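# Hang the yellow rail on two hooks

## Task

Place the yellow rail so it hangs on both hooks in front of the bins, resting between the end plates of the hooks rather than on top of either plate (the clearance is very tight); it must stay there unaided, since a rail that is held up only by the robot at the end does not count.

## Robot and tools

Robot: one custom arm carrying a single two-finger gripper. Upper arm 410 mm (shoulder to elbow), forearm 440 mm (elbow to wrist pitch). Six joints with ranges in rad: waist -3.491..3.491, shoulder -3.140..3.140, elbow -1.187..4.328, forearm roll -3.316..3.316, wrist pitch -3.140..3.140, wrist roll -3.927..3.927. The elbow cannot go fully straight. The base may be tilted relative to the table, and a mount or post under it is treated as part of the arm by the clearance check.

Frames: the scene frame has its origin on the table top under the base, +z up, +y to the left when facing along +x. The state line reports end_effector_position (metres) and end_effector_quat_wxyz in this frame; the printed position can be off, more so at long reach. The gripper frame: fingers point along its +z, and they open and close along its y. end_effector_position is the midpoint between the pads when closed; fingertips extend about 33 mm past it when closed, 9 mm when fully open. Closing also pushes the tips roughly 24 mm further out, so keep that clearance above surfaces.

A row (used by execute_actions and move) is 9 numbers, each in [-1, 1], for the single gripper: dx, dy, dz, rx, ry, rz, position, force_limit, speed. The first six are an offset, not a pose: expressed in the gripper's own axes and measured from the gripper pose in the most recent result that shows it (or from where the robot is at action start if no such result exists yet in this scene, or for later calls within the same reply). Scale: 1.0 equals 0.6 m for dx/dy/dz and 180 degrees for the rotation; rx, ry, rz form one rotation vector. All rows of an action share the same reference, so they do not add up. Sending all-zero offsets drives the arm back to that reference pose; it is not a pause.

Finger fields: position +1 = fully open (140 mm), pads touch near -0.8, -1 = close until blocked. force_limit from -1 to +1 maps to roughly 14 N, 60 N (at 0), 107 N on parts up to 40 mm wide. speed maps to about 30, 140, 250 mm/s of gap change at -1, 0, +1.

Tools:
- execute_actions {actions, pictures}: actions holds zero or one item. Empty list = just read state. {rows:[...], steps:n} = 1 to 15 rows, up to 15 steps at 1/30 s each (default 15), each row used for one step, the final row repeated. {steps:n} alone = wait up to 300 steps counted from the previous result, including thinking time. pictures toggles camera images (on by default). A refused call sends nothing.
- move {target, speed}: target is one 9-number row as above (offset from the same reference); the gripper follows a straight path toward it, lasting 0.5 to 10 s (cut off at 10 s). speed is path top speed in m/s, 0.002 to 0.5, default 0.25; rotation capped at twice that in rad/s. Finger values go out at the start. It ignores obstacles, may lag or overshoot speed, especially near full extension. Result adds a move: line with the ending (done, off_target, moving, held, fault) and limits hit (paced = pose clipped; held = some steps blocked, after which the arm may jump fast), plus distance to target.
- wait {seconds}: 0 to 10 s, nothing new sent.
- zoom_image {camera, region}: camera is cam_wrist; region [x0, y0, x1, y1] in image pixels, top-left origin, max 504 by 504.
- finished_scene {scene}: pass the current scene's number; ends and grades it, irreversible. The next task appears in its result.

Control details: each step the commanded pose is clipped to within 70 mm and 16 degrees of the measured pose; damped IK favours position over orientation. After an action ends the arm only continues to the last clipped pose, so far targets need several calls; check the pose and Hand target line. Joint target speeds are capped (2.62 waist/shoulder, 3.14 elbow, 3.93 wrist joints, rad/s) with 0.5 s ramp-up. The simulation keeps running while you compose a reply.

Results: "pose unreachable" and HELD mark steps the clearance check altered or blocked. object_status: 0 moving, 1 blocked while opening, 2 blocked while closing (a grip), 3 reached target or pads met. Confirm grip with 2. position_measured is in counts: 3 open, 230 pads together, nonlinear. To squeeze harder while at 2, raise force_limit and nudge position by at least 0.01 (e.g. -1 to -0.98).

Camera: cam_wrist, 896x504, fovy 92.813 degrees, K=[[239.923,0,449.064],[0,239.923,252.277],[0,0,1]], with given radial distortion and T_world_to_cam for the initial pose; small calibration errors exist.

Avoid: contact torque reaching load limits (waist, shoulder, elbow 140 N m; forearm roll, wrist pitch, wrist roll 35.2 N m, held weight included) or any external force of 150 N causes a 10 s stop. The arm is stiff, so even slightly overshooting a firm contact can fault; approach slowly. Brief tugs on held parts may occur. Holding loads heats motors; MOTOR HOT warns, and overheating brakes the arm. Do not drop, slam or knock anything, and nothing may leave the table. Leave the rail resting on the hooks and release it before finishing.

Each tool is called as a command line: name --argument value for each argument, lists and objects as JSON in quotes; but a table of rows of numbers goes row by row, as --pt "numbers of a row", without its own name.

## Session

execute_actions --actions '[]'

Scene clock: 0.00 s of 4800.00 s.
end_effector_position=(+0.0216, +0.3341, +0.3380) position_measured=3 object_status=3 end_effector_quat_wxyz=(+0.584, +0.764, +0.264, +0.074)
Joint positions: [ 1.82   1.738  0.657  0.077 -2.548  0.036]
Joint velocities: [-0.001 -0.001 -0.     0.001 -0.    -0.001]
Hand target: +0.022, +0.334, +0.338; +0.584, +0.764, +0.264, +0.074
camera_calibration (this result's frames):
cam_wrist: T_world_to_cam=[[0.223018, -0.206989, 0.952585, -0.261122], [-0.96663, -0.173321, 0.188644, 0.0216152], [0.126056, -0.962868, -0.238736, 0.580143], [0, 0, 0, 1]] pos_world=[0.0059981, 0.508298, 0.383164]

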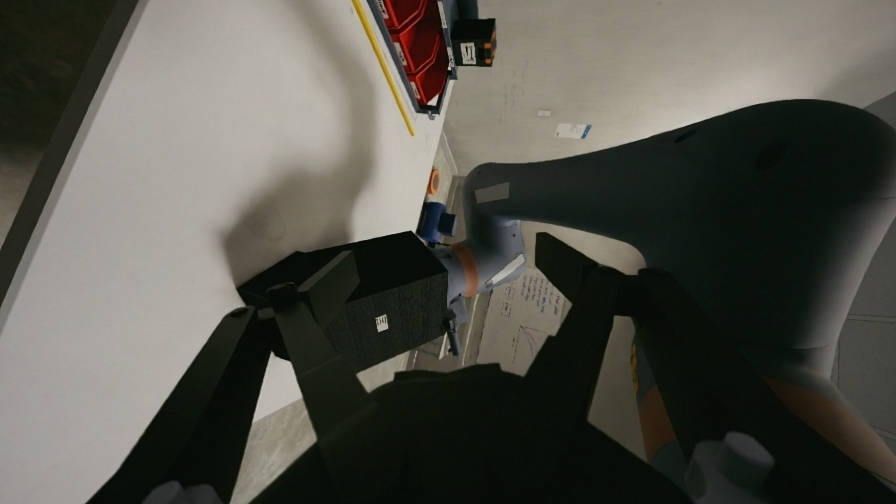

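move --target '[0.338,0.267,0.692,0.404,-0.051,0.183,-0.3,0,0]'

Scene clock: 9.57 s of 4800.00 s.
end_effector_position=(+0.4186, +0.0502, +0.3193) position_measured=167 object_status=3 end_effector_quat_wxyz=(+0.000, +1.000, +0.001, +0.001)
Joint positions: [ 1.31  -0.142 -0.562  0.587 -1.746  0.047]
Joint velocities: [-0.002 -0.001  0.002 -0.001  0.002  0.002]
Hand target: +0.419, +0.050, +0.319; -0.000, +1.000, +0.001, +0.001
Off the commanded pose: 0.001 m, 0 deg.
After step 90, 3.30 s passed at rest.
move: done
camera_calibration (this result's frames):
cam_wrist: T_world_to_cam=[[-0.0957313, -0.995183, 0.0211294, 0.0797303], [-0.943906, 0.0974971, 0.315494, 0.296131], [-0.316034, 0.0102585, -0.948692, 0.61516], [0, 0, 0, 1]] pos_world=[0.481564, 0.0441637, 0.488485]

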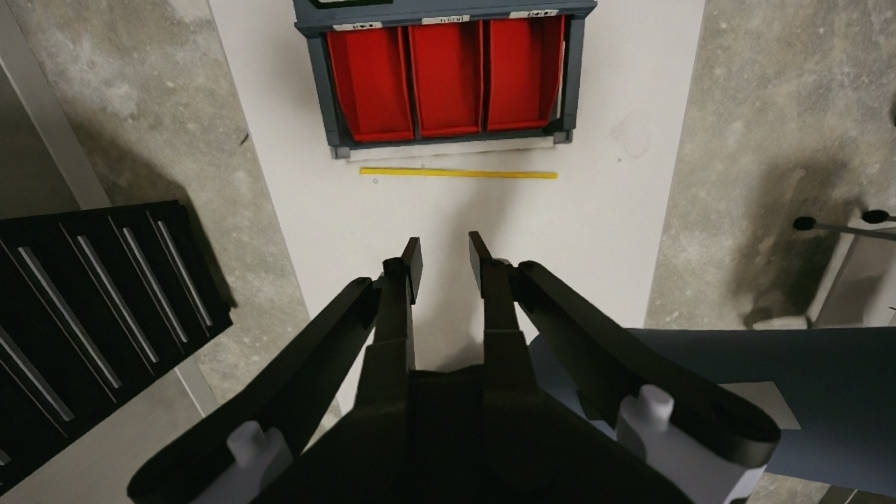

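zoom_image --camera "cam_wrist" --region '[320,130,380,180]'

zoom_image --camera "cam_wrist" --region '[530,115,590,165]'

move --target '[0.116,-0.068,0.36,0,0,-0.462,-0.45,0,0]' --speed 0.4

Region (320, 130, 380, 180) of cam_wrist's 896x504 image, scaled by 8.400, with more detail than that image has.

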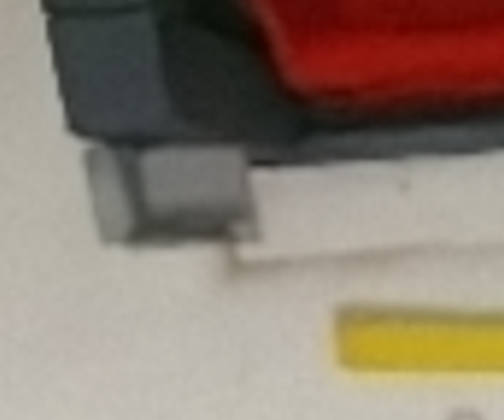

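Region (530, 115, 590, 165) of cam_wrist's 896x504 image, scaled by 8.400, with more detail than that image has.

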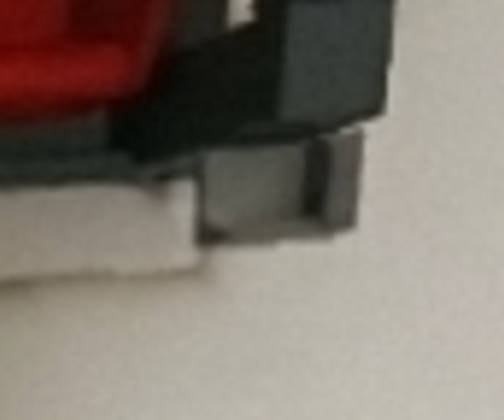

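Scene clock: 22.90 s of 4800.00 s.
end_effector_position=(+0.4875, +0.0916, +0.1031) position_measured=186 object_status=3 end_effector_quat_wxyz=(-0.001, +0.747, +0.665, +0.000)
Joint positions: [ 0.765  0.111 -0.707  0.905 -1.159  1.563]
Joint velocities: [-0.001  0.001  0.001 -0.001  0.002  0.003]
Hand target: +0.487, +0.092, +0.103; -0.001, +0.747, +0.665, +0.000
Off the commanded pose: 0.001 m, 0 deg.
After step 90, 8.00 s passed at rest.
move: done
camera_calibration (this result's frames):
cam_wrist: T_world_to_cam=[[0.976979, -0.212344, 0.0205585, -0.462472], [-0.207849, -0.925706, 0.316018, 0.16021], [-0.0480733, -0.313016, -0.94853, 0.33039], [0, 0, 0, 1]] pos_world=[0.501008, 0.153522, 0.272263]

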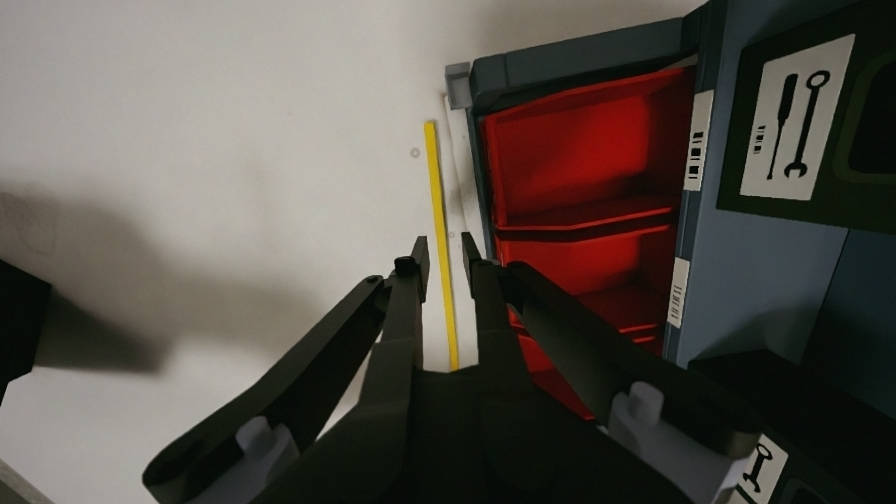

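move --target '[-0.01,-0.004,0.11,0,0,0,-0.45,0,0]' --speed 0.08

move --target '[0,0,0,0,0,0,-1,0.8,-0.5]'

move --target '[0,0,-0.135,0,-0.012,-0.03,-1,0.8,-0.5]' --speed 0.15

move --target '[0.022,0.066,0,0,0,0,-1,0.8,-0.5]' --speed 0.08

zoom_image --camera "cam_wrist" --region '[380,50,500,170]'

Scene clock: 36.37 s of 4800.00 s.
end_effector_position=(+0.4841, +0.0863, +0.0371) position_measured=186 object_status=3 end_effector_quat_wxyz=(-0.001, +0.747, +0.665, +0.000)
Joint positions: [ 0.612  0.175 -0.771  1.05  -1.006  1.506]
Joint velocities: [-0.001  0.001 -0.     0.001  0.003 -0.001]
Hand target: +0.484, +0.086, +0.037; -0.001, +0.747, +0.665, +0.000
Off the commanded pose: 0.000 m, 0 deg.
After step 90, 9.30 s passed at rest.
move: done
camera_calibration (this result's frames):
cam_wrist: T_world_to_cam=[[0.977026, -0.212188, 0.0198886, -0.458952], [-0.207515, -0.925926, 0.315594, 0.175285], [-0.04855, -0.312471, -0.948686, 0.266162], [0, 0, 0, 1]] pos_world=[0.497705, 0.148085, 0.206313]

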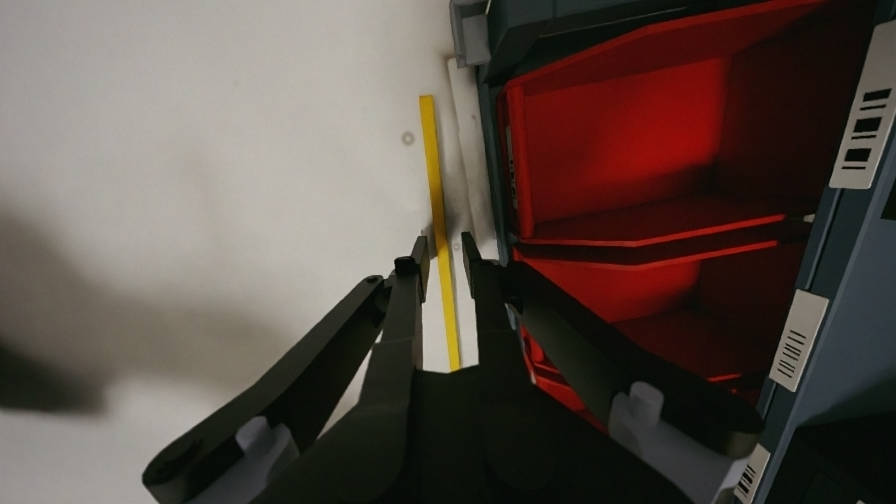

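Scene clock: 36.90 s of 4800.00 s.
end_effector_position=(+0.4841, +0.0863, +0.0371) position_measured=224 object_status=2 end_effector_quat_wxyz=(-0.001, +0.747, +0.665, +0.000)
Joint positions: [ 0.612  0.175 -0.771  1.05  -1.006  1.506]
Joint velocities: [ 0.    -0.     0.    -0.     0.001 -0.001]
Hand target: +0.484, +0.086, +0.037; -0.001, +0.747, +0.665, +0.000
Off the commanded pose: 0.000 m, 0 deg.
move: done
camera_calibration (this result's frames):
cam_wrist: T_world_to_cam=[[0.97704, -0.212114, 0.0200034, -0.459004], [-0.207481, -0.925939, 0.315576, 0.175285], [-0.0484162, -0.312481, -0.948689, 0.266104], [0, 0, 0, 1]] pos_world=[0.497718, 0.148095, 0.206315]

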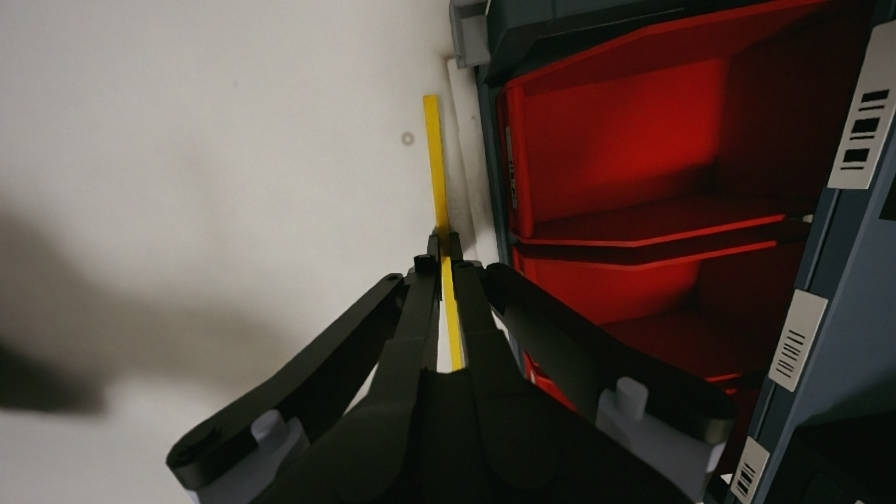

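Scene clock: 37.83 s of 4800.00 s.
end_effector_position=(+0.4845, +0.0859, +0.1181) position_measured=224 object_status=2 end_effector_quat_wxyz=(+0.012, +0.714, +0.699, -0.014)
Joint positions: [ 0.806  0.113 -0.688  0.879 -1.229  1.652]
Joint velocities: [ 0.001 -0.001  0.001 -0.    -0.003  0.001]
Hand target: +0.485, +0.086, +0.118; +0.012, +0.714, +0.699, -0.014
Off the commanded pose: 0.000 m, 0 deg.
move: done
camera_calibration (this result's frames):
cam_wrist: T_world_to_cam=[[0.992682, -0.118599, 0.0227409, -0.47699], [-0.118995, -0.928591, 0.351508, 0.10254], [-0.0205717, -0.351642, -0.935908, 0.331185], [0, 0, 0, 1]] pos_world=[0.492514, 0.155105, 0.284763]

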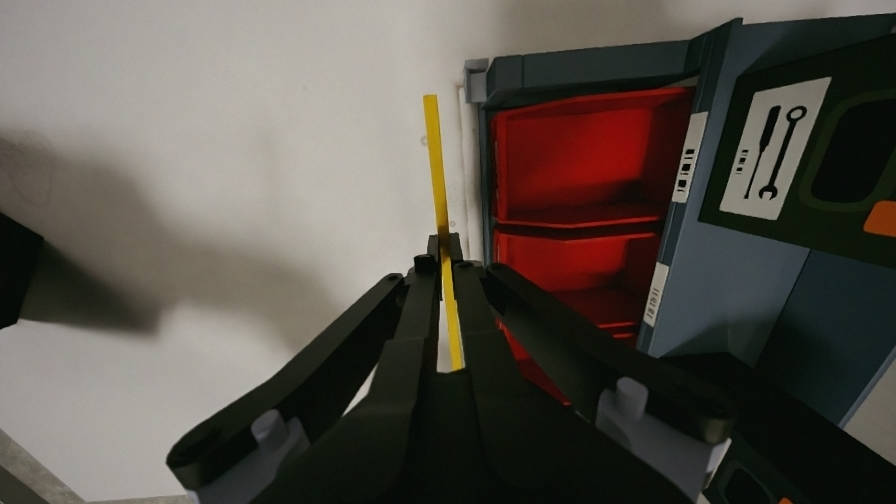

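Scene clock: 38.70 s of 4800.00 s.
end_effector_position=(+0.5243, +0.0981, +0.1175) position_measured=224 object_status=2 end_effector_quat_wxyz=(+0.012, +0.714, +0.699, -0.014)
Joint positions: [ 0.759  0.183 -0.578  0.893 -1.228  1.708]
Joint velocities: [-0.001  0.003  0.001  0.001 -0.001  0.002]
Hand target: +0.524, +0.098, +0.117; +0.012, +0.714, +0.699, -0.014
Off the commanded pose: 0.000 m, 0 deg.
move: done
camera_calibration (this result's frames):
cam_wrist: T_world_to_cam=[[0.99269, -0.118567, 0.0225662, -0.515067], [-0.118905, -0.928636, 0.351422, 0.118814], [-0.0207113, -0.351536, -0.935945, 0.335834], [0, 0, 0, 1]] pos_world=[0.532384, 0.167322, 0.284191]

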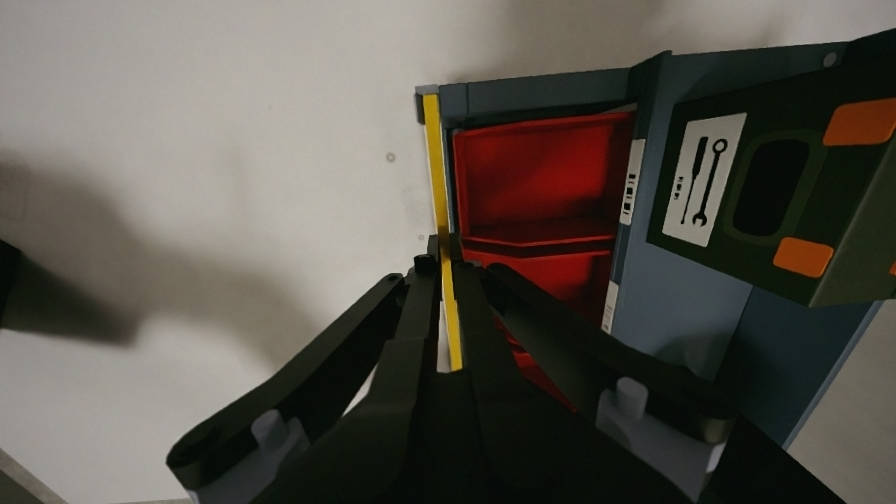

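Region (380, 50, 500, 170) of cam_wrist's 896x504 image, scaled by 4.200, with more detail than that image has.

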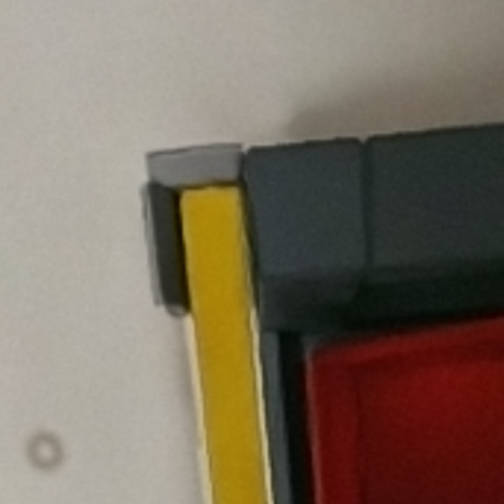

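move --target '[0.005,-0.0025,0.026,0,0,0,-1,0.8,-0.5]' --speed 0.015

zoom_image --camera "cam_wrist" --region '[380,50,500,170]'

Scene clock: 45.03 s of 4800.00 s.
end_effector_position=(+0.5228, +0.1006, +0.1018) position_measured=224 object_status=2 end_effector_quat_wxyz=(+0.012, +0.714, +0.700, -0.014)
Joint positions: [ 0.733  0.201 -0.593  0.916 -1.193  1.692]
Joint velocities: [-0.002 -0.    -0.001  0.     0.002 -0.001]
Hand target: +0.523, +0.101, +0.102; +0.012, +0.714, +0.700, -0.014
Off the commanded pose: 0.000 m, 0 deg.
After step 90, 2.03 s passed at rest.
move: done
camera_calibration (this result's frames):
cam_wrist: T_world_to_cam=[[0.992697, -0.118529, 0.0224611, -0.512913], [-0.118834, -0.928675, 0.351341, 0.126438], [-0.0207851, -0.351444, -0.935978, 0.322051], [0, 0, 0, 1]] pos_world=[0.530886, 0.169808, 0.26853]

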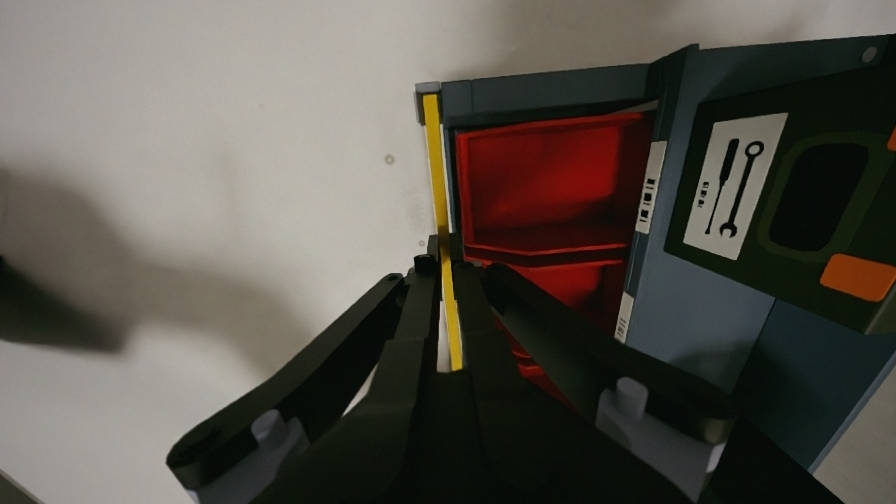

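Region (380, 50, 500, 170) of cam_wrist's 896x504 image, scaled by 4.200, with more detail than that image has.

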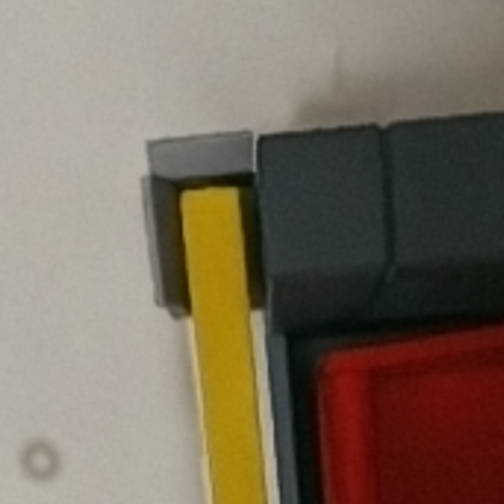

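move --target '[0.0025,0.002,0,0,0,0,-1,0.8,-0.5]' --speed 0.005

move --target '[-0.0005,0,0.015,0,0.012,0,-1,0.8,-0.5]' --speed 0.012

move --target '[0,0,0,0,0,0,-0.6,0,-1]'

move --target '[0,0,-0.07,0,0,0,-0.6,0,-1]' --speed 0.15

move --target '[-0.38,-0.07,0,0,0,0.5,-0.6,0,-1]' --speed 0.4

zoom_image --camera "cam_wrist" --region '[420,150,540,240]'

Scene clock: 54.47 s of 4800.00 s.
end_effector_position=(+0.5241, +0.1021, +0.1018) position_measured=224 object_status=2 end_effector_quat_wxyz=(+0.012, +0.714, +0.700, -0.014)
Joint positions: [ 0.733  0.205 -0.588  0.917 -1.193  1.693]
Joint velocities: [-0.     0.     0.001  0.     0.001 -0.   ]
Hand target: +0.524, +0.102, +0.102; +0.012, +0.714, +0.700, -0.014
Off the commanded pose: 0.000 m, 0 deg.
After step 90, 5.73 s passed at rest.
move: done
camera_calibration (this result's frames):
cam_wrist: T_world_to_cam=[[0.992696, -0.118532, 0.0224671, -0.513964], [-0.118841, -0.9287, 0.351274, 0.127999], [-0.020772, -0.351378, -0.936003, 0.322535], [0, 0, 0, 1]] pos_world=[0.532121, 0.171283, 0.268479]

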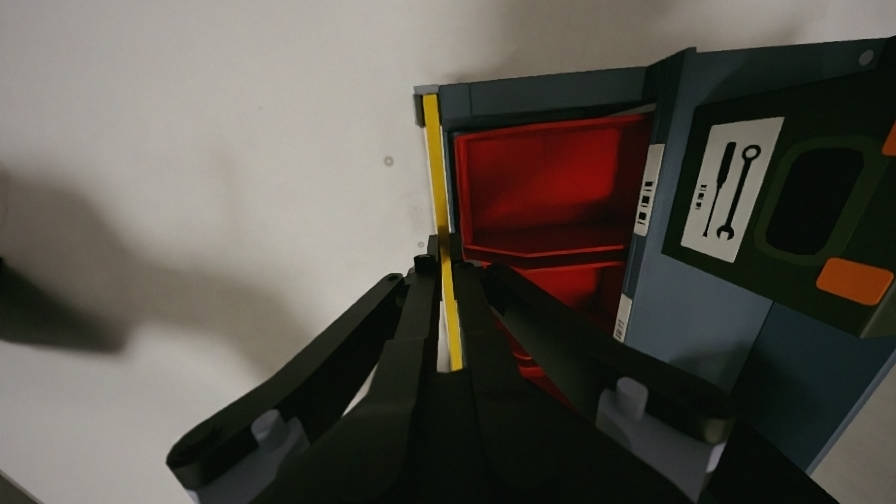

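Scene clock: 56.27 s of 4800.00 s.
end_effector_position=(+0.5240, +0.1015, +0.0928) position_measured=224 object_status=2 end_effector_quat_wxyz=(-0.001, +0.715, +0.700, -0.000)
Joint positions: [ 0.705  0.182 -0.613  0.927 -1.139  1.706]
Joint velocities: [-0.    -0.    -0.001  0.001  0.002 -0.   ]
Hand target: +0.524, +0.102, +0.093; -0.001, +0.715, +0.700, -0.000
Off the commanded pose: 0.000 m, 0 deg.
move: done
camera_calibration (this result's frames):
cam_wrist: T_world_to_cam=[[0.992672, -0.119369, 0.0187768, -0.5133], [-0.119164, -0.941279, 0.315902, 0.135336], [-0.0200346, -0.315825, -0.948606, 0.311085], [0, 0, 0, 1]] pos_world=[0.531898, 0.164365, 0.261983]

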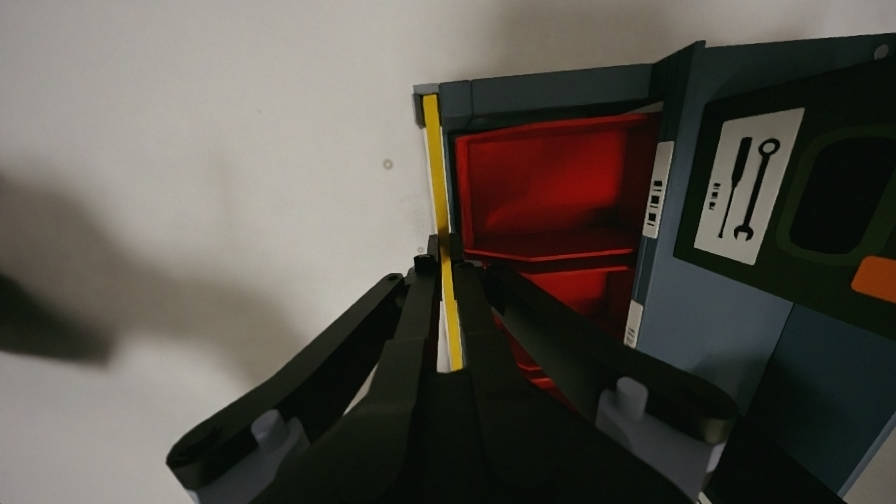

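Scene clock: 56.90 s of 4800.00 s.
end_effector_position=(+0.5240, +0.1015, +0.0928) position_measured=205 object_status=3 end_effector_quat_wxyz=(-0.001, +0.715, +0.700, -0.000)
Joint positions: [ 0.705  0.182 -0.613  0.927 -1.139  1.706]
Joint velocities: [-0.    -0.    -0.     0.001  0.     0.   ]
Hand target: +0.524, +0.102, +0.093; -0.001, +0.715, +0.700, -0.000
Off the commanded pose: 0.000 m, 0 deg.
move: done
camera_calibration (this result's frames):
cam_wrist: T_world_to_cam=[[0.992673, -0.119356, 0.0188105, -0.513318], [-0.119163, -0.941287, 0.315878, 0.135339], [-0.0199958, -0.315805, -0.948613, 0.311064], [0, 0, 0, 1]] pos_world=[0.531904, 0.164361, 0.261984]

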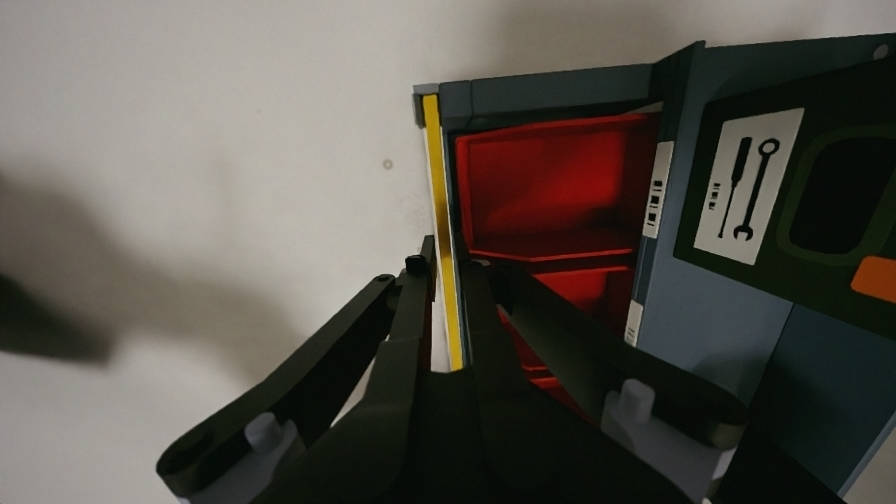

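Scene clock: 57.70 s of 4800.00 s.
end_effector_position=(+0.5242, +0.1014, +0.1348) position_measured=205 object_status=3 end_effector_quat_wxyz=(-0.001, +0.715, +0.700, -0.000)
Joint positions: [ 0.785  0.145 -0.574  0.862 -1.233  1.731]
Joint velocities: [ 0.001 -0.001  0.001 -0.001 -0.     0.001]
Hand target: +0.524, +0.101, +0.135; -0.001, +0.715, +0.700, -0.000
Off the commanded pose: 0.000 m, 0 deg.
move: done
camera_calibration (this result's frames):
cam_wrist: T_world_to_cam=[[0.992655, -0.119456, 0.0191246, -0.514358], [-0.119352, -0.941178, 0.316131, 0.12199], [-0.0197643, -0.316092, -0.948523, 0.350734], [0, 0, 0, 1]] pos_world=[0.532072, 0.164236, 0.303951]

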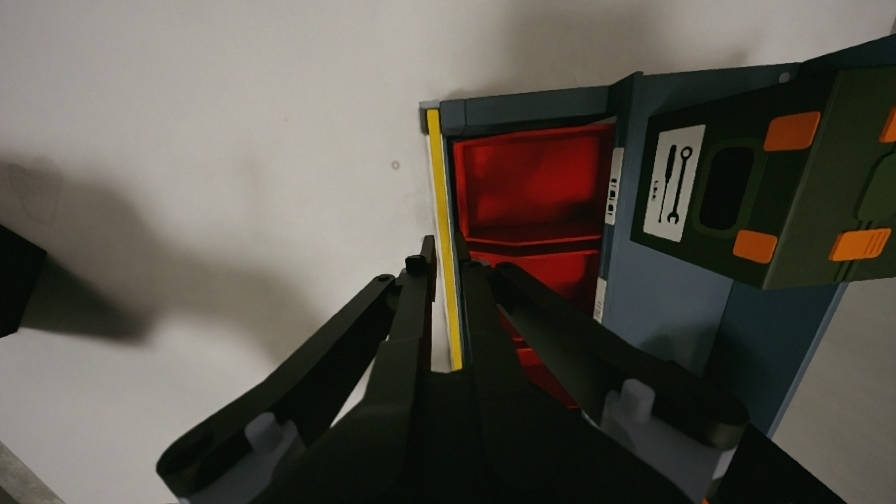

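Scene clock: 60.13 s of 4800.00 s.
end_effector_position=(+0.4763, -0.1252, +0.1341) position_measured=205 object_status=3 end_effector_quat_wxyz=(-0.001, +1.000, -0.011, -0.001)
Joint positions: [ 0.581 -0.414 -0.818  0.862 -1.306  0.528]
Joint velocities: [ 0.    -0.002 -0.001  0.     0.001 -0.002]
Hand target: +0.476, -0.125, +0.134; -0.001, +1.000, -0.011, -0.001
Off the commanded pose: 0.001 m, 0 deg.
move: done
camera_calibration (this result's frames):
cam_wrist: T_world_to_cam=[[-0.119222, -0.992666, 0.0200047, -0.0736796], [-0.939904, 0.119332, 0.319906, 0.426314], [-0.319947, 0.0193372, -0.947238, 0.462392], [0, 0, 0, 1]] pos_world=[0.539851, -0.132954, 0.303088]

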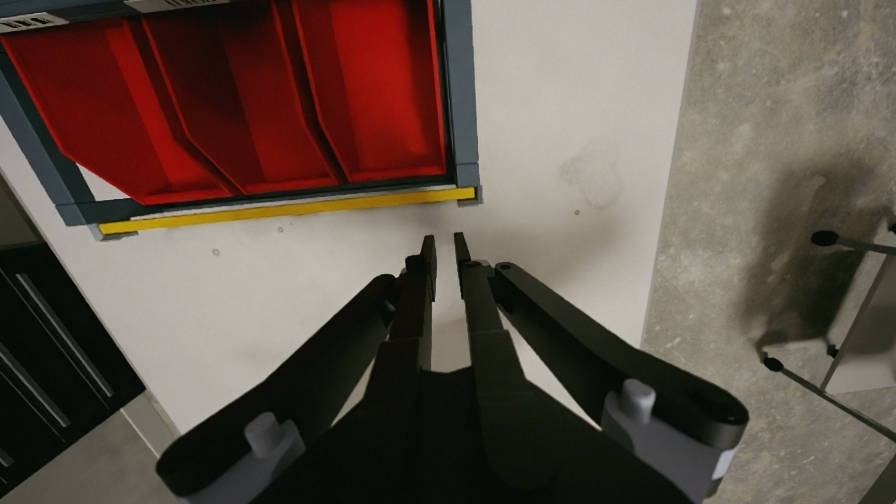

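Region (420, 150, 540, 240) of cam_wrist's 896x504 image, scaled by 4.200, with more detail than that image has; it fills the top 378 rows of this view, and the rest is white.

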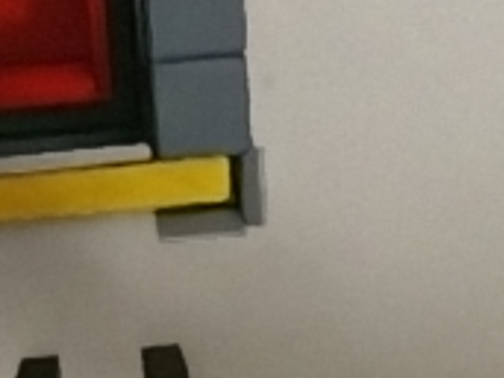

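finished_scene --scene 2

The scene is finished: the task was done.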